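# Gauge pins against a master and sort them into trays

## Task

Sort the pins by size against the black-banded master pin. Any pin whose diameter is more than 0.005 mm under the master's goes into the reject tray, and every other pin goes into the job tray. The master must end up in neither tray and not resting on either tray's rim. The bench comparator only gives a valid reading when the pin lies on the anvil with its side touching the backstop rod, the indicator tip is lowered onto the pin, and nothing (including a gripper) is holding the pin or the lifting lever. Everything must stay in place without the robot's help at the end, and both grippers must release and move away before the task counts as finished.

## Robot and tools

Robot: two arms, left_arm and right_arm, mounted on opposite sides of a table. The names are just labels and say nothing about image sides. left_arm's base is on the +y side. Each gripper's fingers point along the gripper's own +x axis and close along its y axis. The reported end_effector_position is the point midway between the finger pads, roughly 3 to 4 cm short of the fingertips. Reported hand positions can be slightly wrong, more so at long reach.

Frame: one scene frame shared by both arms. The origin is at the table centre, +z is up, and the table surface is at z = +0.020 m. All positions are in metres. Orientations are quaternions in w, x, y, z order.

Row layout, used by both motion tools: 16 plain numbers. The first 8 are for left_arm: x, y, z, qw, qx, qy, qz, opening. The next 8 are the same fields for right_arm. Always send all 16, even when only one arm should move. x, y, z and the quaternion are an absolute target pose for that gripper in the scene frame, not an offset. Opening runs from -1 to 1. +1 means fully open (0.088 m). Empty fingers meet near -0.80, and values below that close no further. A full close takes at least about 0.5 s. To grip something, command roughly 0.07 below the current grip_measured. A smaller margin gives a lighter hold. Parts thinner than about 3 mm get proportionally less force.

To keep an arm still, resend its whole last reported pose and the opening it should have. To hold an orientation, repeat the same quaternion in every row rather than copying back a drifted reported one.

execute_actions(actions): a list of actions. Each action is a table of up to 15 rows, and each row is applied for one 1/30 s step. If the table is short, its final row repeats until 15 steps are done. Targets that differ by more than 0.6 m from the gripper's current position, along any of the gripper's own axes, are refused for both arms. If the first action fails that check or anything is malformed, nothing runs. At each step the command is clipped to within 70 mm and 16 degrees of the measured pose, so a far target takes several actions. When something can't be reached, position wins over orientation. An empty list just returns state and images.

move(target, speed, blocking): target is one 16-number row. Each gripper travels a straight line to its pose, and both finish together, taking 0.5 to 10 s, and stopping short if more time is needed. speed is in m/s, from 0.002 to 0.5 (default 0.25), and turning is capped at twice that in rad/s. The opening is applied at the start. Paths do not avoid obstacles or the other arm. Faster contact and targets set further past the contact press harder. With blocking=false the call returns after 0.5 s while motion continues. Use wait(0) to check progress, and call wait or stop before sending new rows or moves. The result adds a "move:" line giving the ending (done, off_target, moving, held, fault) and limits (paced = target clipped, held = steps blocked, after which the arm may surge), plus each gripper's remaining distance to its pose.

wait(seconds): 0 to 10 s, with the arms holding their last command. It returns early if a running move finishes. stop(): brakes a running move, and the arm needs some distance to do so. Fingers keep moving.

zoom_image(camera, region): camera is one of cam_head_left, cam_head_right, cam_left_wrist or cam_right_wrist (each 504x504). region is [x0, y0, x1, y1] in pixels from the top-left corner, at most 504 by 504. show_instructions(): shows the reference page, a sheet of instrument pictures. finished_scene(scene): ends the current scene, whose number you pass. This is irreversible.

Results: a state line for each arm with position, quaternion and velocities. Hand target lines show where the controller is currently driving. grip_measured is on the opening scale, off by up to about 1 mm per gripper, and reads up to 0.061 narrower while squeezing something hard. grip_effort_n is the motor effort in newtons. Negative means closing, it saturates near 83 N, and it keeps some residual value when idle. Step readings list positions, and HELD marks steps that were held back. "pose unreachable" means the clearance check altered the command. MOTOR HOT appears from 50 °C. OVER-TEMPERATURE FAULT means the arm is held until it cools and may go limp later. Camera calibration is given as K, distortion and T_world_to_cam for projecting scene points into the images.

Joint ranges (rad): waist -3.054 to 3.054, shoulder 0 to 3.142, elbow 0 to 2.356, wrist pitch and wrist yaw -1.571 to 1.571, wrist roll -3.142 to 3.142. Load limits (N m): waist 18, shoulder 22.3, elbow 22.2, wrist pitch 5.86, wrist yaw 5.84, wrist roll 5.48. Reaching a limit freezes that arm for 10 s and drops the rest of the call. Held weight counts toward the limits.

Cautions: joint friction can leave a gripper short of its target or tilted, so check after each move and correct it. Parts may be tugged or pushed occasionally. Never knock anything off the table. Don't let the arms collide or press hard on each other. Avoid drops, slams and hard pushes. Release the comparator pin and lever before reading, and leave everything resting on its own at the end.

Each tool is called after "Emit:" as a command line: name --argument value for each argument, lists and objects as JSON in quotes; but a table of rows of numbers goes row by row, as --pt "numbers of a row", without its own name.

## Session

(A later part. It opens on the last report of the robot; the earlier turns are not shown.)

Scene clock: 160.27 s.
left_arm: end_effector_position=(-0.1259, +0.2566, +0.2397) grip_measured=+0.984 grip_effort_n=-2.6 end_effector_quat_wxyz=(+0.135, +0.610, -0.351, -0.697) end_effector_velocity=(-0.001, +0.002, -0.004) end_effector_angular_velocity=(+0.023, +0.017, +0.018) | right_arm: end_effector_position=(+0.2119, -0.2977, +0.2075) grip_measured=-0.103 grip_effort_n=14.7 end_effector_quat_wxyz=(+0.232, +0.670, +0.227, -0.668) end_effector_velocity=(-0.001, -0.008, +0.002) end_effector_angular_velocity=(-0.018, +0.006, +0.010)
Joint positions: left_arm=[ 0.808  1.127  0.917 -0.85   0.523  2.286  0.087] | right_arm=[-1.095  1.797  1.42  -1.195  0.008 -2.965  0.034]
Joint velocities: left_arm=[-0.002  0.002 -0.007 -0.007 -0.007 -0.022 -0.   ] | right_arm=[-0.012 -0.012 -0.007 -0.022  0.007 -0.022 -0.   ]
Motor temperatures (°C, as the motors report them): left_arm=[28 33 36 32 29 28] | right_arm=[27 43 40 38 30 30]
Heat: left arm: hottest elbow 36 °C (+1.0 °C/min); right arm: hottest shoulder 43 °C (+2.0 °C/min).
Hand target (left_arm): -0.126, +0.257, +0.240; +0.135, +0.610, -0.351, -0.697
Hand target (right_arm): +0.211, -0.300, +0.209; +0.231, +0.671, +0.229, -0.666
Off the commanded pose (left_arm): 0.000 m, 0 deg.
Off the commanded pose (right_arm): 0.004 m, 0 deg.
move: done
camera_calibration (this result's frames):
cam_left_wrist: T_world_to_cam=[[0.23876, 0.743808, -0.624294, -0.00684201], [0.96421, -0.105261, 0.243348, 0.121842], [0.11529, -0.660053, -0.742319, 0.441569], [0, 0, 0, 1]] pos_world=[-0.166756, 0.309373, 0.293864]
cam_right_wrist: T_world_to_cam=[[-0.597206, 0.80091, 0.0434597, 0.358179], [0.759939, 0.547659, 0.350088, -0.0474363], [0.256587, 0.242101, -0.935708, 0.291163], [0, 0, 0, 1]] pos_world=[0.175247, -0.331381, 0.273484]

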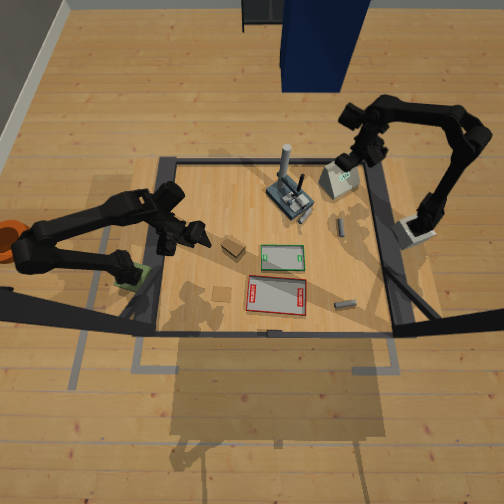

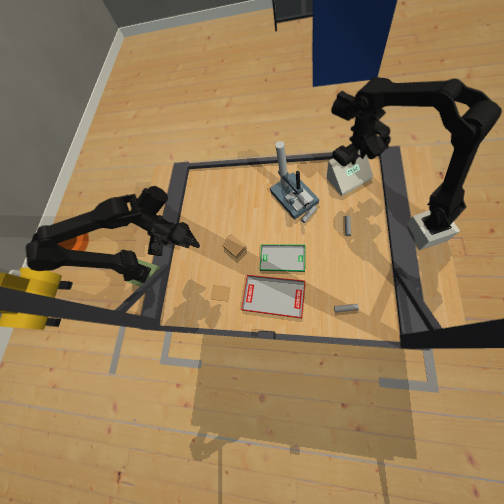

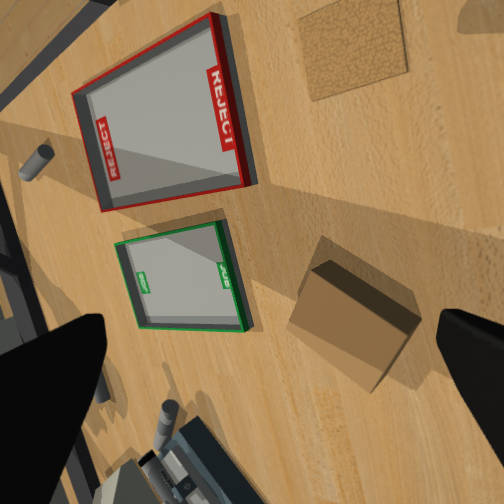

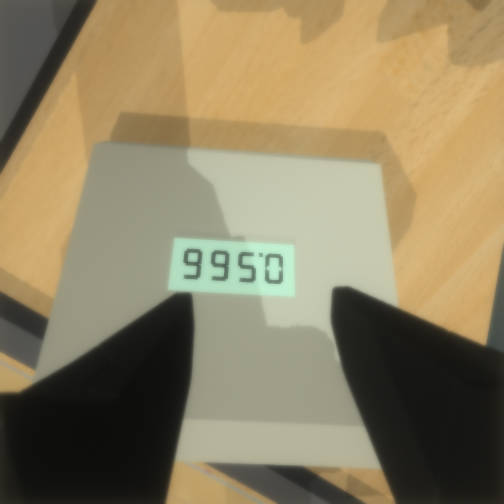

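Emit:
move --target '[-0.1259,0.2566,0.2397,0.135,0.610,-0.351,-0.697,1,0.102,-0.115,0.19,-0.230,-0.669,-0.230,0.669,-0.1]' --speed 0.2

Emit:
move --target '[-0.1259,0.2566,0.2397,0.135,0.610,-0.351,-0.697,1,0.102,-0.117,0.106,-0.230,-0.669,-0.230,0.669,-0.1]' --speed 0.06

Emit:
move --target '[-0.1259,0.2566,0.2397,0.135,0.610,-0.351,-0.697,1,0.102,-0.117,0.106,-0.230,-0.669,-0.230,0.669,-0.6]'

Emit:
move --target '[-0.1259,0.2566,0.2397,0.135,0.610,-0.351,-0.697,1,0.114,-0.137,0.117,-0.230,-0.669,-0.230,0.669,-0.6]' --speed 0.03

Emit:
move --target '[-0.1259,0.2566,0.2397,0.135,0.610,-0.351,-0.697,1,0.112,-0.139,0.16,-0.230,-0.669,-0.230,0.669,-0.6]' --speed 0.06

Emit:
move --target '[-0.1259,0.2566,0.2397,0.135,0.610,-0.351,-0.697,1,-0.14,-0.33,0.13,-0.230,-0.669,-0.230,0.669,-0.6]' --speed 0.15

Emit:
move --target '[-0.1259,0.2566,0.2397,0.135,0.610,-0.351,-0.697,1,-0.14,-0.33,0.064,-0.230,-0.669,-0.230,0.669,-0.6]' --speed 0.05

Emit:
move --target '[-0.1259,0.2566,0.2397,0.135,0.610,-0.351,-0.697,1,-0.14,-0.33,0.064,-0.230,-0.669,-0.230,0.669,0.3]'

Emit:
move --target '[-0.1259,0.2566,0.2397,0.135,0.610,-0.351,-0.697,1,-0.14,-0.33,0.13,-0.230,-0.669,-0.230,0.669,0.3]' --speed 0.1

Emit:
move --target '[-0.1259,0.2566,0.2397,0.135,0.610,-0.351,-0.697,1,-0.012,-0.28,0.12,0,-0.707,0,0.707,0.3]'

Scene clock: 173.70 s.
left_arm: end_effector_position=(-0.1259, +0.2566, +0.2397) grip_measured=+0.984 grip_effort_n=-3.0 end_effector_quat_wxyz=(+0.135, +0.610, -0.351, -0.697) end_effector_velocity=(+0.000, +0.004, -0.005) end_effector_angular_velocity=(+0.022, -0.006, +0.014) | right_arm: end_effector_position=(+0.1018, -0.1171, +0.1958) grip_measured=-0.103 grip_effort_n=14.7 end_effector_quat_wxyz=(+0.226, +0.669, +0.235, -0.668) end_effector_velocity=(+0.002, -0.002, -0.003) end_effector_angular_velocity=(-0.023, -0.001, -0.010)
Joint positions: left_arm=[ 0.808  1.127  0.917 -0.85   0.523  2.286  0.087] | right_arm=[-0.62   2.24   2.016 -1.336 -0.006 -2.493  0.034]
Joint velocities: left_arm=[-0.002 -0.007 -0.012 -0.007 -0.022 -0.007  0.   ] | right_arm=[-0.002  0.017  0.017 -0.022  0.007  0.007 -0.   ]
Motor temperatures (°C, as the motors report them): left_arm=[28 33 36 32 29 28] | right_arm=[27 44 38 36 30 30]
Heat: left arm: hottest elbow 36 °C (+1.0 °C/min); right arm: hottest shoulder 44 °C (-1.0 °C/min).
Hand target (left_arm): -0.126, +0.257, +0.240; +0.135, +0.610, -0.351, -0.697
Hand target (right_arm): +0.101, -0.115, +0.191; +0.229, +0.666, +0.231, -0.671
Off the commanded pose (left_arm): 0.000 m, 0 deg.
Off the commanded pose (right_arm): 0.006 m, 1 deg.
move: done
camera_calibration (this result's frames):
cam_left_wrist: T_world_to_cam=[[0.23876, 0.743808, -0.624294, -0.00684201], [0.96421, -0.105261, 0.243348, 0.121842], [0.11529, -0.660053, -0.742319, 0.441569], [0, 0, 0, 1]] pos_world=[-0.166756, 0.309373, 0.293864]
cam_right_wrist: T_world_to_cam=[[-0.599578, 0.797853, 0.0627447, 0.144418], [0.760747, 0.543833, 0.354274, -0.0599229], [0.248536, 0.260148, -0.933034, 0.267065], [0, 0, 0, 1]] pos_world=[0.065801, -0.152113, 0.261348]

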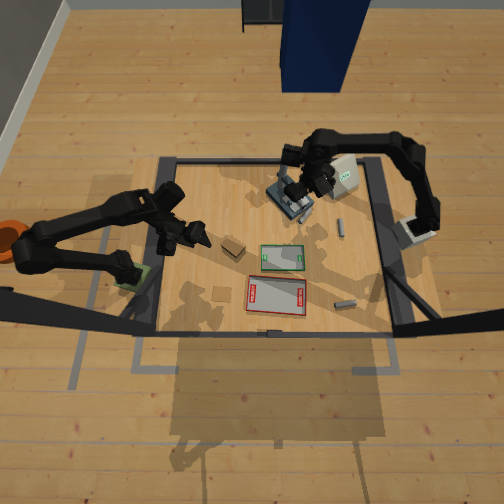

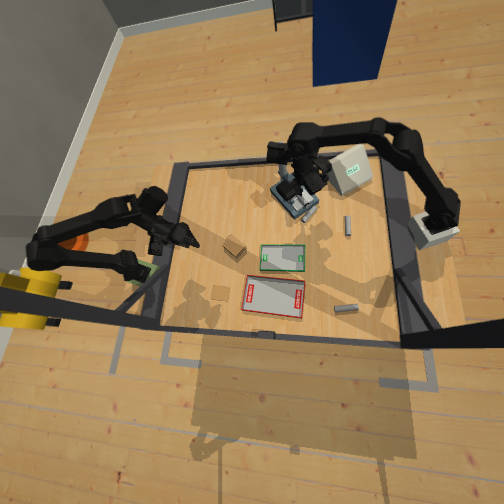

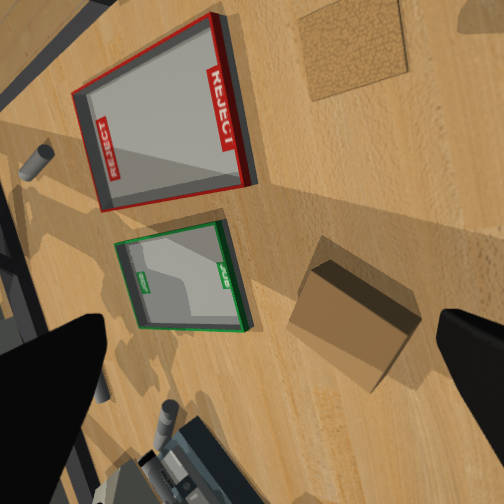

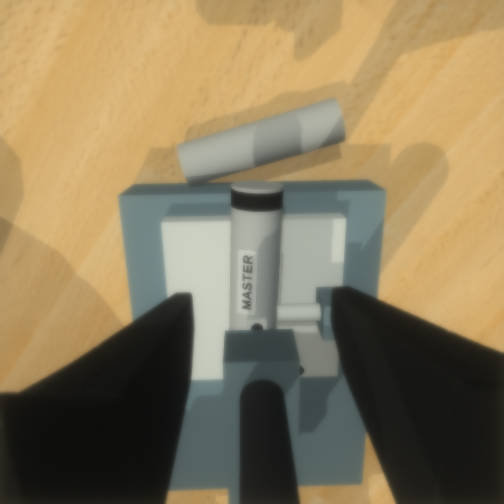

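Scene clock: 175.47 s.
left_arm: end_effector_position=(-0.1259, +0.2566, +0.2397) grip_measured=+0.984 grip_effort_n=-2.6 end_effector_quat_wxyz=(+0.135, +0.610, -0.351, -0.697) end_effector_velocity=(+0.001, -0.000, -0.000) end_effector_angular_velocity=(-0.002, -0.005, +0.007) | right_arm: end_effector_position=(+0.1026, -0.1118, +0.1222) grip_measured=-0.103 grip_effort_n=14.2 end_effector_quat_wxyz=(+0.221, +0.675, +0.241, -0.662) end_effector_velocity=(-0.005, -0.000, +0.000) end_effector_angular_velocity=(+0.008, +0.021, -0.019)
Joint positions: left_arm=[ 0.808  1.127  0.917 -0.85   0.523  2.286  0.087] | right_arm=[-0.616  2.281  1.79  -1.047 -0.    -2.491  0.034]
Joint velocities: left_arm=[-0.002 -0.002 -0.002  0.007 -0.007 -0.007  0.   ] | right_arm=[ 0.002 -0.007 -0.012  0.007 -0.022  0.022 -0.   ]
Motor temperatures (°C, as the motors report them): left_arm=[28 33 36 32 29 28] | right_arm=[27 44 38 35 30 30]
Heat: left arm: hottest elbow 36 °C (+1.0 °C/min); right arm: hottest shoulder 44 °C (+0.0 °C/min).
Hand target (left_arm): -0.126, +0.257, +0.240; +0.135, +0.610, -0.351, -0.697
Hand target (right_arm): +0.102, -0.116, +0.106; +0.230, +0.669, +0.230, -0.669
Off the commanded pose (left_arm): 0.000 m, 0 deg.
Off the commanded pose (right_arm): 0.017 m, 2 deg.
move: off_target (right_arm)
camera_calibration (this result's frames):
cam_left_wrist: T_world_to_cam=[[0.23876, 0.743808, -0.624294, -0.00684201], [0.96421, -0.105261, 0.243348, 0.121842], [0.11529, -0.660053, -0.742319, 0.441569], [0, 0, 0, 1]] pos_world=[-0.166756, 0.309373, 0.293864]
cam_right_wrist: T_world_to_cam=[[-0.601427, 0.795652, 0.0722655, 0.144086], [0.756074, 0.537608, 0.373268, -0.0399261], [0.258141, 0.279131, -0.924905, 0.19704], [0, 0, 0, 1]] pos_world=[0.0659801, -0.148177, 0.186734]

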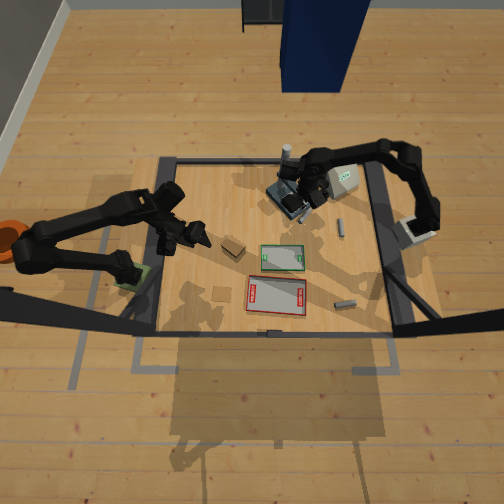

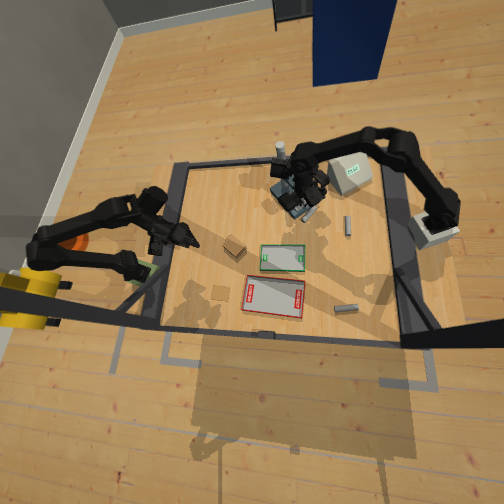

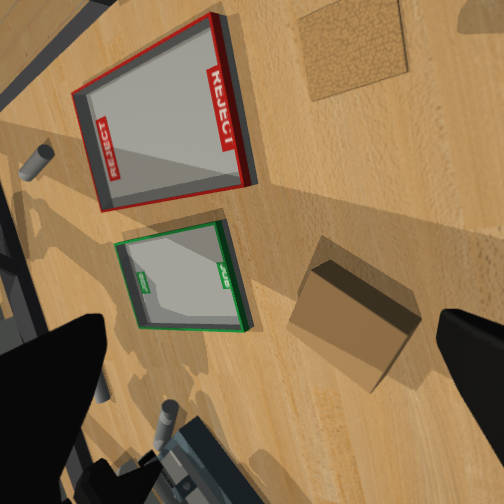

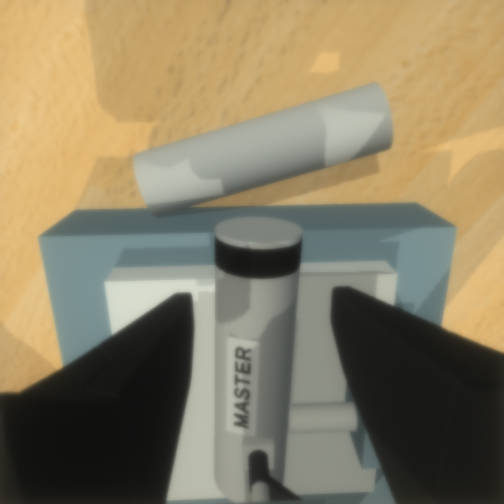

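Scene clock: 176.17 s.
left_arm: end_effector_position=(-0.1259, +0.2566, +0.2397) grip_measured=+0.984 grip_effort_n=-2.6 end_effector_quat_wxyz=(+0.135, +0.610, -0.351, -0.697) end_effector_velocity=(-0.001, +0.002, -0.004) end_effector_angular_velocity=(+0.020, +0.008, +0.007) | right_arm: end_effector_position=(+0.1029, -0.1128, +0.1212) grip_measured=-0.460 grip_effort_n=-83.5 end_effector_quat_wxyz=(+0.222, +0.675, +0.239, -0.662) end_effector_velocity=(+0.000, +0.001, -0.002) end_effector_angular_velocity=(+0.004, +0.006, +0.005)
Joint positions: left_arm=[ 0.808  1.127  0.917 -0.85   0.523  2.286  0.087] | right_arm=[-0.617  2.281  1.785 -1.045  0.002 -2.49   0.016]
Joint velocities: left_arm=[-0.002  0.002 -0.007 -0.007 -0.007 -0.007 -0.   ] | right_arm=[-0.002  0.002 -0.002  0.007 -0.007 -0.007 -0.   ]
Motor temperatures (°C, as the motors report them): left_arm=[28 33 36 32 29 28] | right_arm=[27 44 38 35 30 30]
Heat: left arm: hottest elbow 36 °C (+1.0 °C/min); right arm: hottest shoulder 44 °C (+0.0 °C/min).
Hand target (left_arm): -0.126, +0.257, +0.240; +0.135, +0.610, -0.351, -0.697
Hand target (right_arm): +0.102, -0.117, +0.106; +0.230, +0.669, +0.230, -0.669
Off the commanded pose (left_arm): 0.000 m, 0 deg.
Off the commanded pose (right_arm): 0.016 m, 2 deg.
move: off_target (right_arm)
camera_calibration (this result's frames):
cam_left_wrist: T_world_to_cam=[[0.23876, 0.743808, -0.624294, -0.00684201], [0.96421, -0.105261, 0.243348, 0.121842], [0.11529, -0.660053, -0.742319, 0.441569], [0, 0, 0, 1]] pos_world=[-0.166756, 0.309373, 0.293864]
cam_right_wrist: T_world_to_cam=[[-0.600262, 0.796835, 0.0688522, 0.145514], [0.756372, 0.537576, 0.372711, -0.0392069], [0.259976, 0.275802, -0.92539, 0.195762], [0, 0, 0, 1]] pos_world=[0.0661079, -0.148865, 0.18575]

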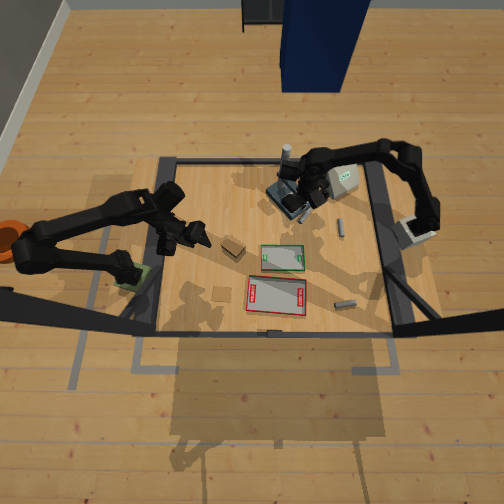

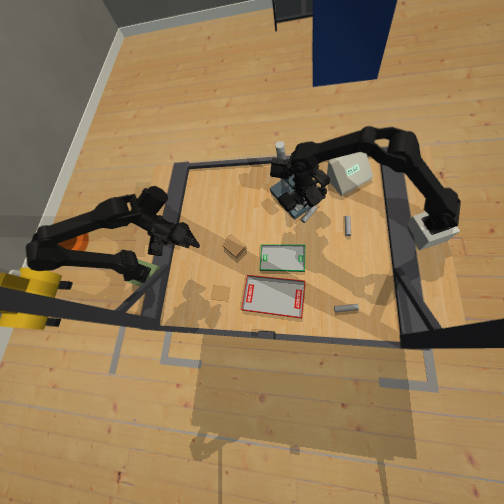

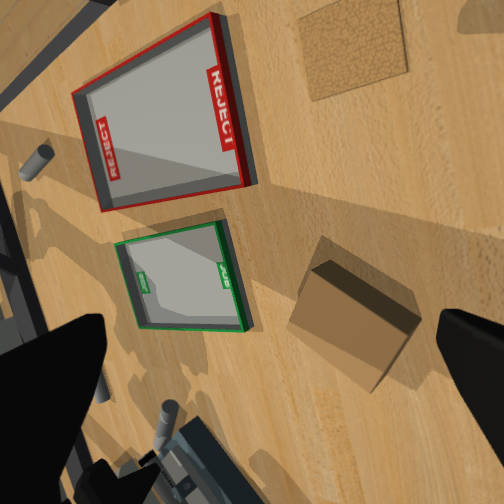

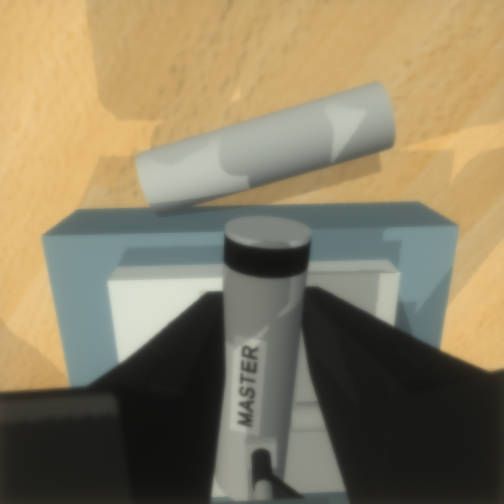

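Scene clock: 177.37 s.
left_arm: end_effector_position=(-0.1259, +0.2566, +0.2397) grip_measured=+0.984 grip_effort_n=-2.6 end_effector_quat_wxyz=(+0.135, +0.610, -0.351, -0.697) end_effector_velocity=(-0.001, +0.002, -0.001) end_effector_angular_velocity=(+0.011, +0.003, +0.007) | right_arm: end_effector_position=(+0.1122, -0.1294, +0.1218) grip_measured=-0.460 grip_effort_n=-83.5 end_effector_quat_wxyz=(+0.224, +0.672, +0.238, -0.664) end_effector_velocity=(+0.002, -0.008, +0.002) end_effector_angular_velocity=(-0.023, -0.001, -0.000)
Joint positions: left_arm=[ 0.808  1.127  0.917 -0.85   0.523  2.286  0.087] | right_arm=[-0.649  2.233  1.707 -1.022 -0.003 -2.525  0.016]
Joint velocities: left_arm=[-0.002 -0.002 -0.002 -0.007 -0.007 -0.007 -0.   ] | right_arm=[-0.007 -0.012 -0.012 -0.022  0.007 -0.007 -0.   ]
Motor temperatures (°C, as the motors report them): left_arm=[28 33 36 32 29 28] | right_arm=[27 44 38 35 30 30]
Heat: left arm: hottest elbow 36 °C (+1.0 °C/min); right arm: hottest shoulder 44 °C (+0.0 °C/min).
Hand target (left_arm): -0.126, +0.257, +0.240; +0.135, +0.610, -0.351, -0.697
Hand target (right_arm): +0.114, -0.137, +0.117; +0.230, +0.669, +0.230, -0.669
Off the commanded pose (left_arm): 0.000 m, 0 deg.
Off the commanded pose (right_arm): 0.009 m, 1 deg.
move: off_target (right_arm)
camera_calibration (this result's frames):
cam_left_wrist: T_world_to_cam=[[0.23876, 0.743808, -0.624294, -0.00684201], [0.96421, -0.105261, 0.243348, 0.121842], [0.11529, -0.660053, -0.742319, 0.441569], [0, 0, 0, 1]] pos_world=[-0.166756, 0.309373, 0.293864]
cam_right_wrist: T_world_to_cam=[[-0.601782, 0.795789, 0.067669, 0.164462], [0.757223, 0.54157, 0.365124, -0.0361715], [0.253914, 0.270965, -0.928496, 0.198966], [0, 0, 0, 1]] pos_world=[0.0758401, -0.165201, 0.186817]

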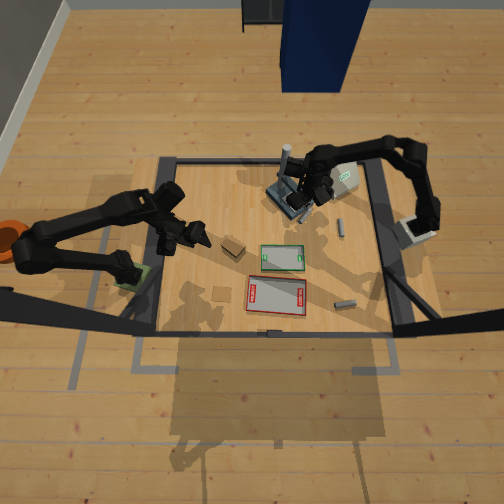

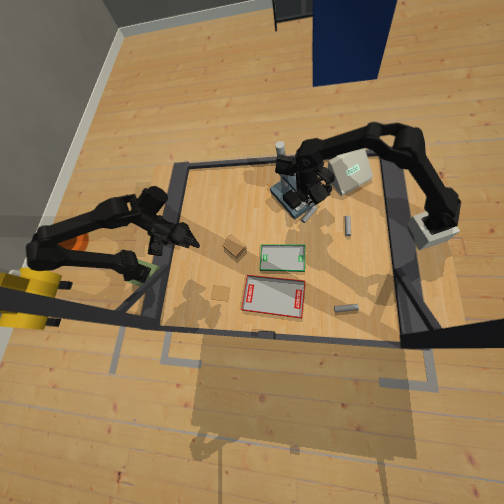

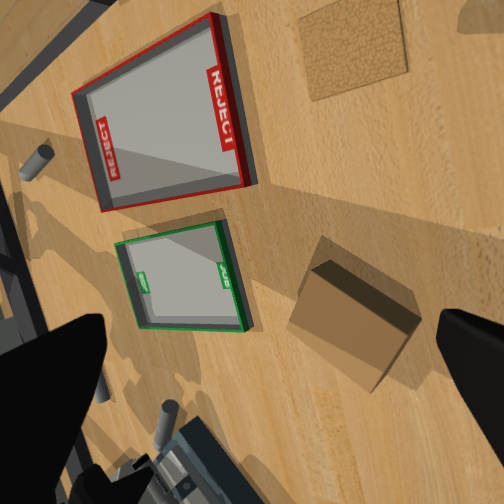

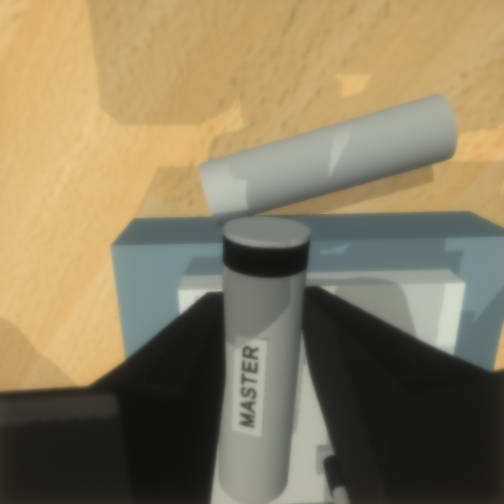

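Scene clock: 178.43 s.
left_arm: end_effector_position=(-0.1259, +0.2566, +0.2397) grip_measured=+0.984 grip_effort_n=-3.0 end_effector_quat_wxyz=(+0.135, +0.610, -0.351, -0.697) end_effector_velocity=(-0.000, +0.001, -0.003) end_effector_angular_velocity=(+0.012, -0.004, -0.004) | right_arm: end_effector_position=(+0.1094, -0.1429, +0.1482) grip_measured=-0.460 grip_effort_n=-83.5 end_effector_quat_wxyz=(+0.239, +0.661, +0.222, -0.675) end_effector_velocity=(+0.005, -0.004, +0.000) end_effector_angular_velocity=(-0.013, -0.019, -0.014)
Joint positions: left_arm=[ 0.808  1.127  0.917 -0.85   0.523  2.286  0.087] | right_arm=[-0.652  2.198  1.758 -1.161 -0.002 -2.525  0.016]
Joint velocities: left_arm=[-0.002  0.002 -0.002 -0.007 -0.007  0.007 -0.   ] | right_arm=[-0.007 -0.002 -0.002 -0.007  0.022  0.007 -0.   ]
Motor temperatures (°C, as the motors report them): left_arm=[28 33 36 32 29 28] | right_arm=[27 44 38 35 30 30]
Heat: left arm: hottest elbow 36 °C (+1.0 °C/min); right arm: hottest shoulder 44 °C (+1.0 °C/min).
Hand target (left_arm): -0.126, +0.257, +0.240; +0.135, +0.610, -0.351, -0.697
Hand target (right_arm): +0.112, -0.140, +0.160; +0.230, +0.669, +0.230, -0.669
Off the commanded pose (left_arm): 0.000 m, 0 deg.
Off the commanded pose (right_arm): 0.013 m, 2 deg.
move: off_target (right_arm)
camera_calibration (this result's frames):
cam_left_wrist: T_world_to_cam=[[0.23876, 0.743808, -0.624294, -0.00684201], [0.96421, -0.105261, 0.243348, 0.121842], [0.11529, -0.660053, -0.742319, 0.441569], [0, 0, 0, 1]] pos_world=[-0.166756, 0.309373, 0.293864]
cam_right_wrist: T_world_to_cam=[[-0.598884, 0.800042, 0.0356574, 0.176766], [0.763826, 0.557261, 0.325623, -0.0290391], [0.240641, 0.222246, -0.944827, 0.224749], [0, 0, 0, 1]] pos_world=[0.073959, -0.175187, 0.215502]

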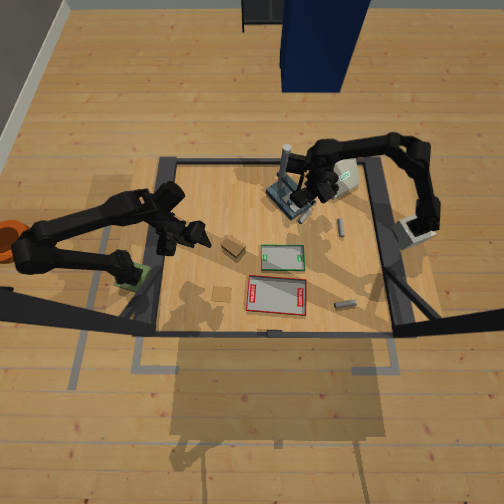

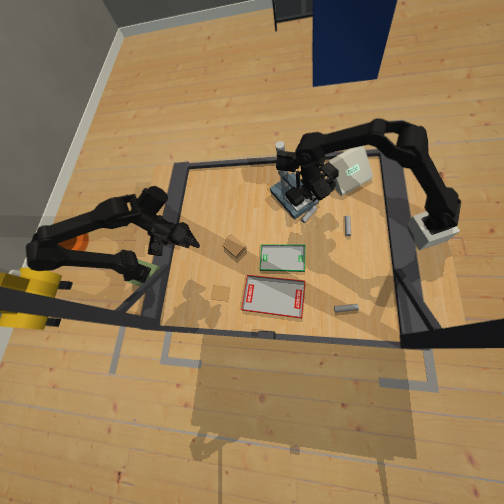

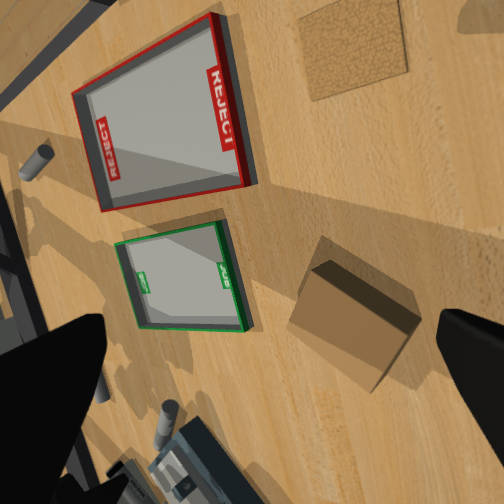

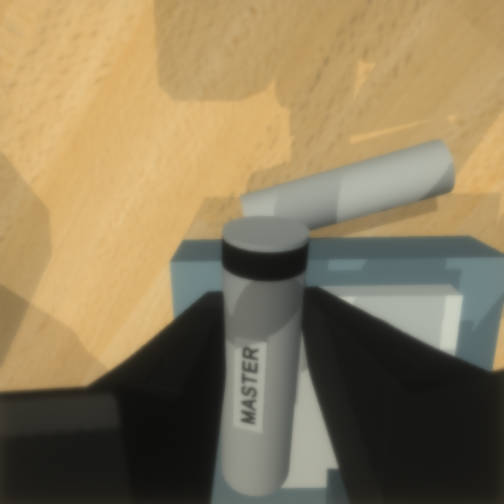

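Scene clock: 181.07 s.
left_arm: end_effector_position=(-0.1259, +0.2566, +0.2397) grip_measured=+0.984 grip_effort_n=-2.6 end_effector_quat_wxyz=(+0.135, +0.610, -0.351, -0.697) end_effector_velocity=(+0.001, +0.002, -0.002) end_effector_angular_velocity=(+0.014, -0.017, +0.003) | right_arm: end_effector_position=(-0.1415, -0.3304, +0.1261) grip_measured=-0.460 grip_effort_n=-83.5 end_effector_quat_wxyz=(+0.236, +0.664, +0.225, -0.673) end_effector_velocity=(-0.003, -0.007, -0.001) end_effector_angular_velocity=(-0.022, +0.012, +0.005)
Joint positions: left_arm=[ 0.808  1.127  0.917 -0.85   0.523  2.286  0.087] | right_arm=[ 0.189  1.611  0.864 -0.835 -0.017 -1.685  0.016]
Joint velocities: left_arm=[-0.002 -0.002 -0.002 -0.007 -0.022  0.007 -0.   ] | right_arm=[ 0.012 -0.002 -0.007 -0.007 -0.022  0.007 -0.   ]
Motor temperatures (°C, as the motors report them): left_arm=[28 33 36 32 29 28] | right_arm=[27 45 37 35 30 30]
Heat: left arm: hottest elbow 36 °C (+0.0 °C/min); right arm: hottest shoulder 45 °C (+2.0 °C/min).
Hand target (left_arm): -0.126, +0.257, +0.240; +0.135, +0.610, -0.351, -0.697
Hand target (right_arm): -0.142, -0.331, +0.128; +0.231, +0.664, +0.229, -0.673
Off the commanded pose (left_arm): 0.000 m, 0 deg.
Off the commanded pose (right_arm): 0.004 m, 1 deg.
move: done
camera_calibration (this result's frames):
cam_left_wrist: T_world_to_cam=[[0.23876, 0.743808, -0.624294, -0.00684201], [0.96421, -0.105261, 0.243348, 0.121842], [0.11529, -0.660053, -0.742319, 0.441569], [0, 0, 0, 1]] pos_world=[-0.166756, 0.309373, 0.293864]
cam_right_wrist: T_world_to_cam=[[-0.599542, 0.799221, 0.0423752, 0.176093], [0.762544, 0.554345, 0.33351, 0.272129], [0.243057, 0.232266, -0.941794, 0.309177], [0, 0, 0, 1]] pos_world=[-0.177083, -0.363402, 0.192961]

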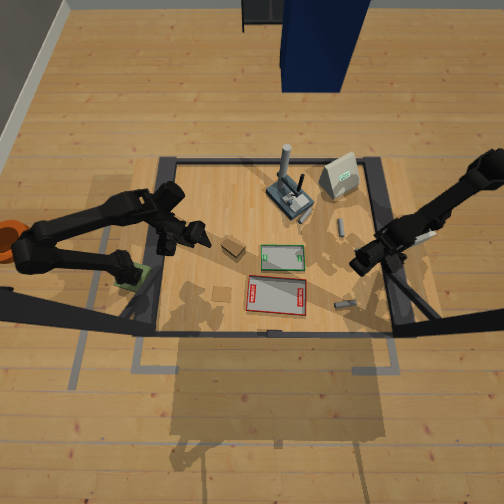

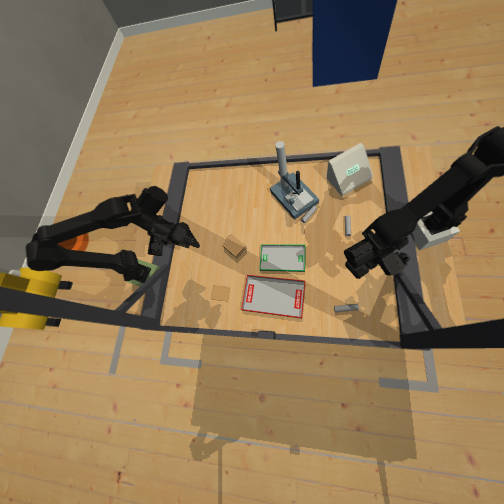

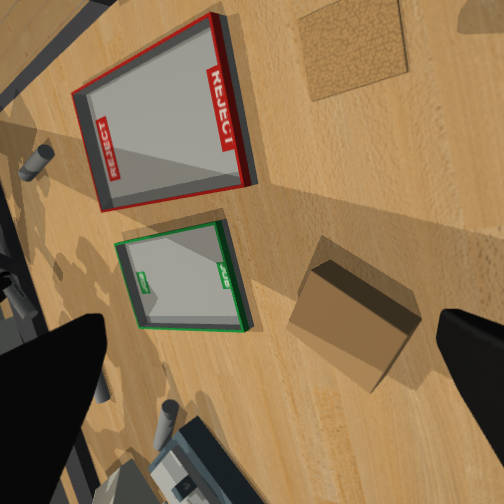

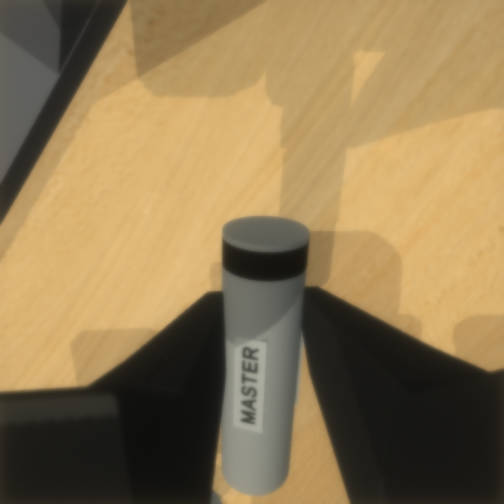

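Scene clock: 182.67 s.
left_arm: end_effector_position=(-0.1259, +0.2566, +0.2397) grip_measured=+0.984 grip_effort_n=-2.6 end_effector_quat_wxyz=(+0.135, +0.610, -0.351, -0.697) end_effector_velocity=(+0.000, +0.002, -0.002) end_effector_angular_velocity=(+0.018, -0.008, +0.009) | right_arm: end_effector_position=(-0.1437, -0.3236, +0.0724) grip_measured=-0.460 grip_effort_n=-83.5 end_effector_quat_wxyz=(+0.221, +0.665, +0.240, -0.672) end_effector_velocity=(-0.000, +0.001, +0.000) end_effector_angular_velocity=(+0.010, -0.003, +0.010)
Joint positions: left_arm=[ 0.808  1.127  0.917 -0.85   0.523  2.286  0.087] | right_arm=[ 0.19   1.744  0.751 -0.55  -0.003 -1.682  0.016]
Joint velocities: left_arm=[-0.007 -0.002 -0.002 -0.007 -0.022 -0.007 -0.   ] | right_arm=[ 0.002 -0.002 -0.002  0.007  0.007 -0.007 -0.   ]
Motor temperatures (°C, as the motors report them): left_arm=[28 33 36 32 29 28] | right_arm=[27 44 37 34 30 30]
Heat: left arm: hottest elbow 36 °C (+0.0 °C/min); right arm: hottest shoulder 44 °C (+0.0 °C/min).
Hand target (left_arm): -0.126, +0.257, +0.240; +0.135, +0.610, -0.351, -0.697
Hand target (right_arm): -0.140, -0.329, +0.064; +0.230, +0.669, +0.230, -0.669
Off the commanded pose (left_arm): 0.000 m, 0 deg.
Off the commanded pose (right_arm): 0.011 m, 2 deg.
move: off_target (right_arm)
camera_calibration (this result's frames):
cam_left_wrist: T_world_to_cam=[[0.23876, 0.743808, -0.624294, -0.00684201], [0.96421, -0.105261, 0.243348, 0.121842], [0.11529, -0.660053, -0.742319, 0.441569], [0, 0, 0, 1]] pos_world=[-0.166756, 0.309373, 0.293864]
cam_right_wrist: T_world_to_cam=[[-0.597685, 0.797716, 0.0801325, 0.168632], [0.766471, 0.539223, 0.348943, 0.282535], [0.235148, 0.269977, -0.933712, 0.267946], [0, 0, 0, 1]] pos_world=[-0.178773, -0.359209, 0.138083]

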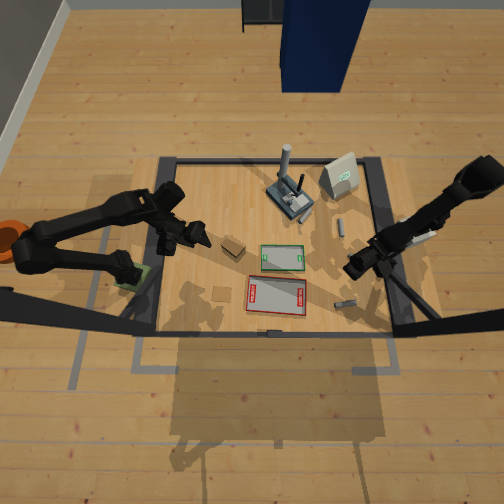

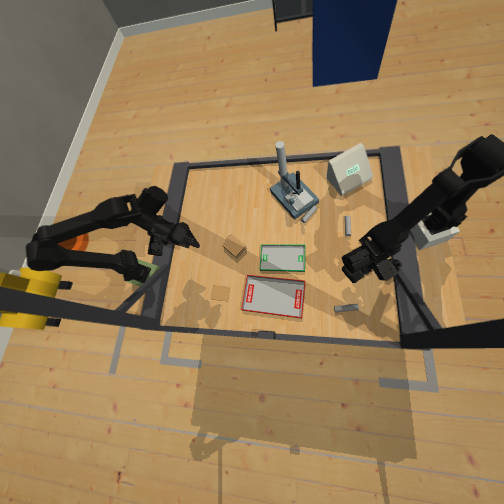

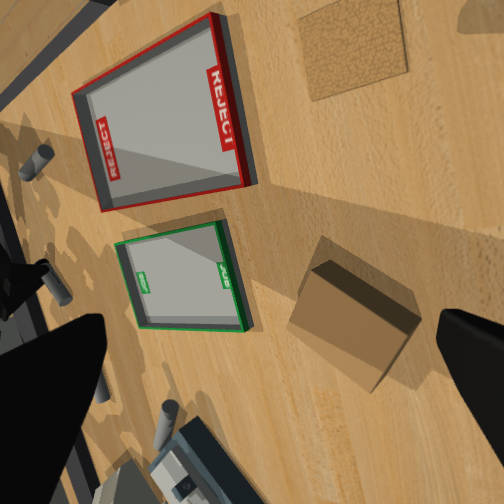

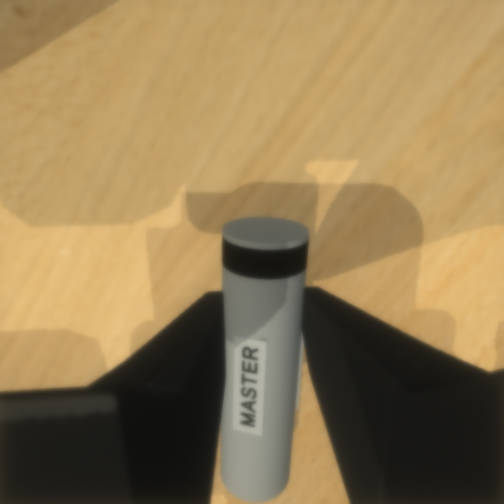

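Scene clock: 183.43 s.
left_arm: end_effector_position=(-0.1259, +0.2566, +0.2397) grip_measured=+0.984 grip_effort_n=-2.6 end_effector_quat_wxyz=(+0.135, +0.610, -0.351, -0.697) end_effector_velocity=(+0.001, +0.000, -0.004) end_effector_angular_velocity=(+0.013, -0.011, +0.009) | right_arm: end_effector_position=(-0.1419, -0.3265, +0.0679) grip_measured=+0.294 grip_effort_n=14.7 end_effector_quat_wxyz=(+0.225, +0.666, +0.235, -0.671) end_effector_velocity=(+0.004, -0.007, -0.002) end_effector_angular_velocity=(-0.031, -0.010, -0.010)
Joint positions: left_arm=[ 0.808  1.127  0.917 -0.85   0.523  2.286  0.087] | right_arm=[ 0.19   1.755  0.741 -0.54  -0.003 -1.682  0.053]
Joint velocities: left_arm=[-0.007  0.002 -0.007  0.007 -0.022 -0.007 -0.   ] | right_arm=[-0.002  0.002 -0.007 -0.022 -0.007  0.007  0.001]
Motor temperatures (°C, as the motors report them): left_arm=[28 33 36 32 29 28] | right_arm=[27 44 37 34 30 30]
Heat: left arm: hottest elbow 36 °C (+0.0 °C/min); right arm: hottest shoulder 44 °C (+1.0 °C/min).
Hand target (left_arm): -0.126, +0.257, +0.240; +0.135, +0.610, -0.351, -0.697
Hand target (right_arm): -0.140, -0.330, +0.064; +0.230, +0.669, +0.230, -0.669
Off the commanded pose (left_arm): 0.000 m, 0 deg.
Off the commanded pose (right_arm): 0.006 m, 1 deg.
move: done
camera_calibration (this result's frames):
cam_left_wrist: T_world_to_cam=[[0.23876, 0.743808, -0.624294, -0.00684201], [0.96421, -0.105261, 0.243348, 0.121842], [0.11529, -0.660053, -0.742319, 0.441569], [0, 0, 0, 1]] pos_world=[-0.166756, 0.309373, 0.293864]
cam_right_wrist: T_world_to_cam=[[-0.598159, 0.798486, 0.0680096, 0.173389], [0.764241, 0.542847, 0.348215, 0.285214], [0.241126, 0.260264, -0.934944, 0.26188], [0, 0, 0, 1]] pos_world=[-0.177404, -0.361434, 0.133736]

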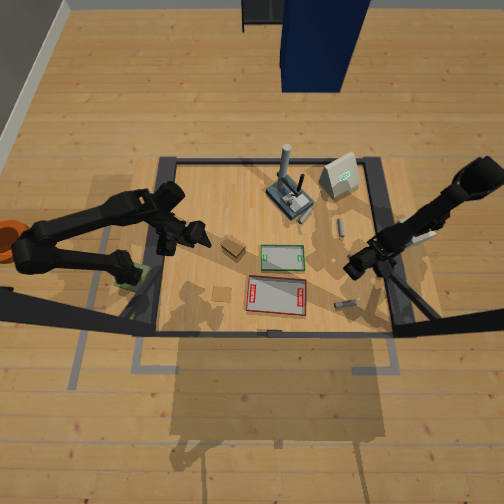

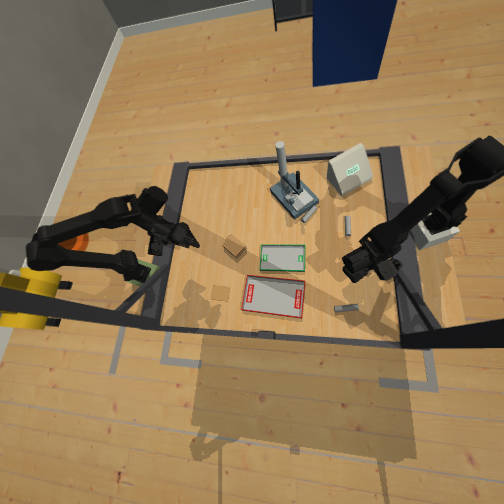

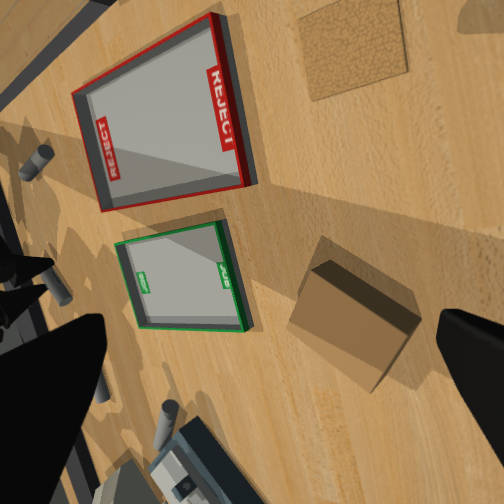

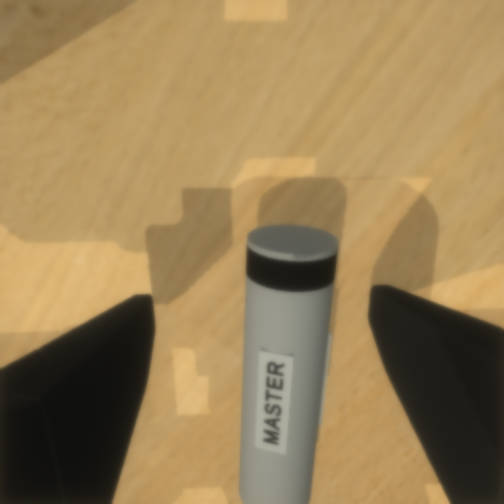

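Scene clock: 184.53 s.
left_arm: end_effector_position=(-0.1259, +0.2566, +0.2397) grip_measured=+0.984 grip_effort_n=-2.6 end_effector_quat_wxyz=(+0.135, +0.610, -0.351, -0.697) end_effector_velocity=(+0.002, -0.000, -0.000) end_effector_angular_velocity=(-0.002, -0.005, +0.012) | right_arm: end_effector_position=(-0.1378, -0.3332, +0.1258) grip_measured=+0.297 grip_effort_n=14.2 end_effector_quat_wxyz=(+0.236, +0.669, +0.225, -0.668) end_effector_velocity=(+0.002, -0.000, +0.004) end_effector_angular_velocity=(+0.002, -0.008, -0.010)
Joint positions: left_arm=[ 0.808  1.127  0.917 -0.85   0.523  2.286  0.087] | right_arm=[ 0.19   1.599  0.85  -0.838 -0.003 -1.682  0.054]
Joint velocities: left_arm=[ 0.002 -0.002 -0.002  0.007 -0.007 -0.007 -0.   ] | right_arm=[-0.002 -0.012  0.007 -0.022  0.007  0.007  0.   ]
Motor temperatures (°C, as the motors report them): left_arm=[28 33 36 32 29 28] | right_arm=[27 44 37 34 30 30]
Heat: left arm: hottest elbow 36 °C (+0.0 °C/min); right arm: hottest shoulder 44 °C (+0.0 °C/min).
Hand target (left_arm): -0.126, +0.257, +0.240; +0.135, +0.610, -0.351, -0.697
Hand target (right_arm): -0.139, -0.331, +0.130; +0.230, +0.669, +0.230, -0.669
Off the commanded pose (left_arm): 0.000 m, 0 deg.
Off the commanded pose (right_arm): 0.006 m, 1 deg.
move: done
camera_calibration (this result's frames):
cam_left_wrist: T_world_to_cam=[[0.23876, 0.743808, -0.624294, -0.00684201], [0.96421, -0.105261, 0.243348, 0.121842], [0.11529, -0.660053, -0.742319, 0.441569], [0, 0, 0, 1]] pos_world=[-0.166756, 0.309373, 0.293864]
cam_right_wrist: T_world_to_cam=[[-0.599019, 0.799884, 0.0369027, 0.181594], [0.758548, 0.552096, 0.346113, 0.268082], [0.256477, 0.235321, -0.937467, 0.310952], [0, 0, 0, 1]] pos_world=[-0.174327, -0.366434, 0.192019]

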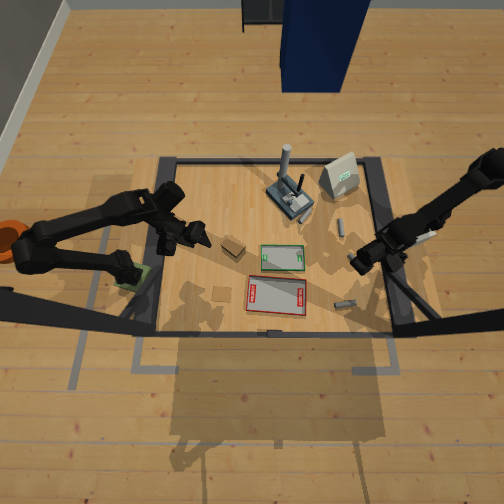

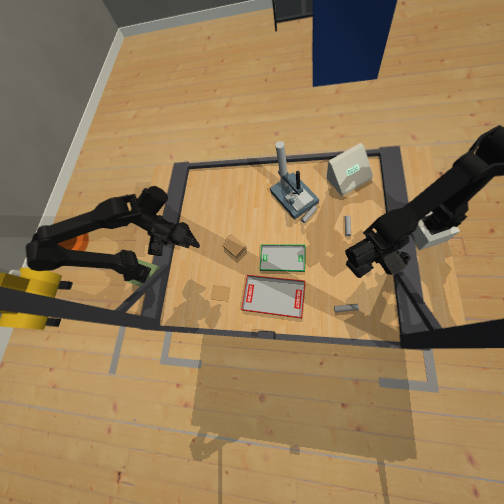

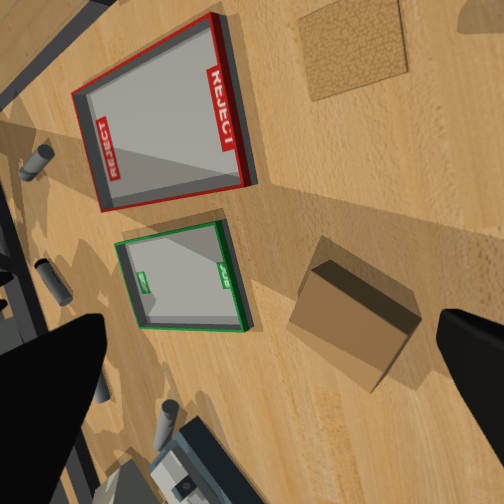

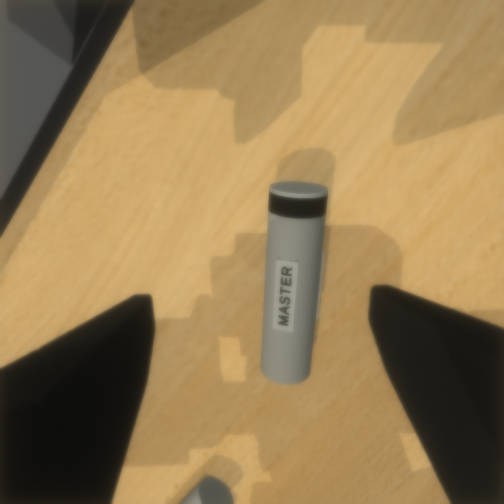

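Scene clock: 186.37 s.
left_arm: end_effector_position=(-0.1259, +0.2566, +0.2397) grip_measured=+0.984 grip_effort_n=-2.6 end_effector_quat_wxyz=(+0.135, +0.610, -0.351, -0.697) end_effector_velocity=(+0.000, +0.000, -0.002) end_effector_angular_velocity=(+0.003, -0.002, +0.007) | right_arm: end_effector_position=(-0.0119, -0.2814, +0.1210) grip_measured=+0.297 grip_effort_n=14.2 end_effector_quat_wxyz=(-0.001, -0.709, -0.005, +0.705) end_effector_velocity=(-0.000, -0.001, +0.001) end_effector_angular_velocity=(-0.003, +0.022, -0.005)
Joint positions: left_arm=[ 0.808  1.127  0.917 -0.85   0.523  2.286  0.087] | right_arm=[-0.349  1.649  0.882 -0.799  0.005 -1.566  0.054]
Joint velocities: left_arm=[-0.002 -0.002 -0.007  0.007 -0.007 -0.007 -0.   ] | right_arm=[-0.012 -0.002  0.002 -0.007 -0.022 -0.007 -0.   ]
Motor temperatures (°C, as the motors report them): left_arm=[28 33 36 32 29 28] | right_arm=[27 43 37 34 30 30]
Heat: left arm: hottest elbow 36 °C (+0.0 °C/min); right arm: hottest shoulder 43 °C (+0.0 °C/min).
Hand target (left_arm): -0.126, +0.257, +0.240; +0.135, +0.610, -0.351, -0.697
Hand target (right_arm): -0.011, -0.279, +0.120; -0.002, +0.709, +0.002, -0.705
Off the commanded pose (left_arm): 0.000 m, 0 deg.
Off the commanded pose (right_arm): 0.002 m, 1 deg.
move: done
camera_calibration (this result's frames):
cam_left_wrist: T_world_to_cam=[[0.23876, 0.743808, -0.624294, -0.00684201], [0.96421, -0.105261, 0.243348, 0.121842], [0.11529, -0.660053, -0.742319, 0.441569], [0, 0, 0, 1]] pos_world=[-0.166756, 0.309373, 0.293864]
cam_right_wrist: T_world_to_cam=[[0.0117376, 0.998311, 0.0568926, 0.276398], [0.934686, -0.0311695, 0.354104, -0.0173474], [0.355279, 0.0490204, -0.933474, 0.210217], [0, 0, 0, 1]] pos_world=[-0.0617158, -0.286777, 0.18665]

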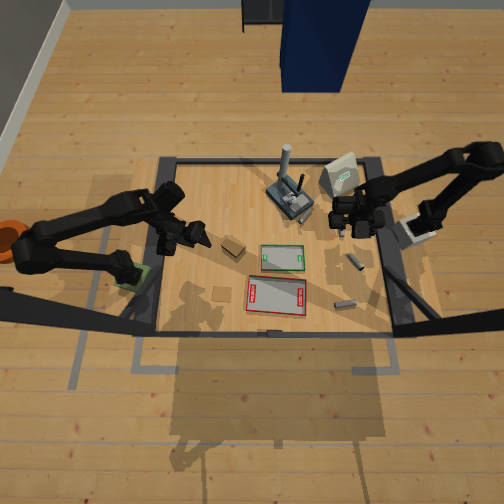

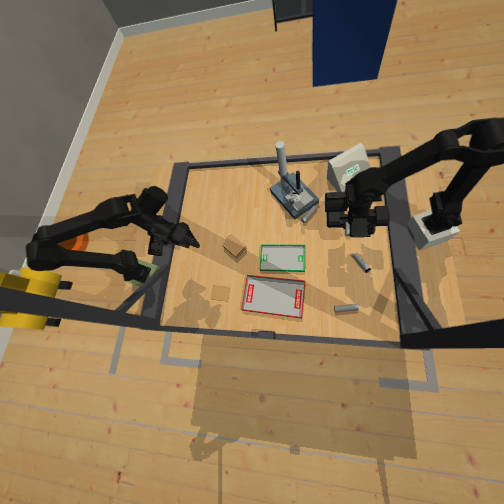

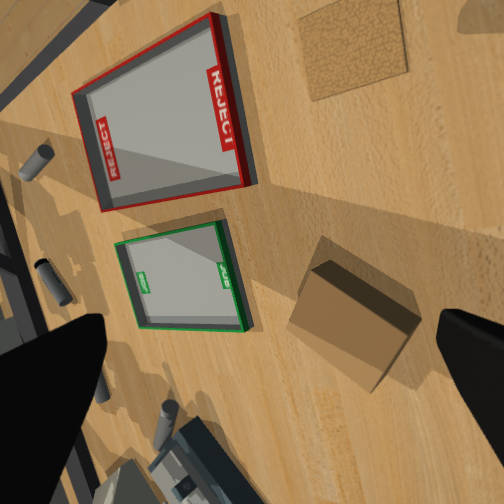

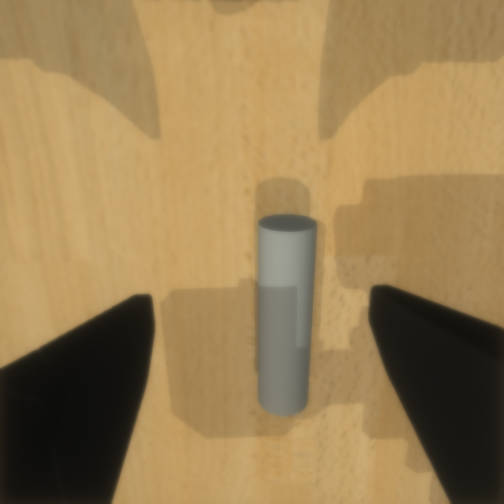

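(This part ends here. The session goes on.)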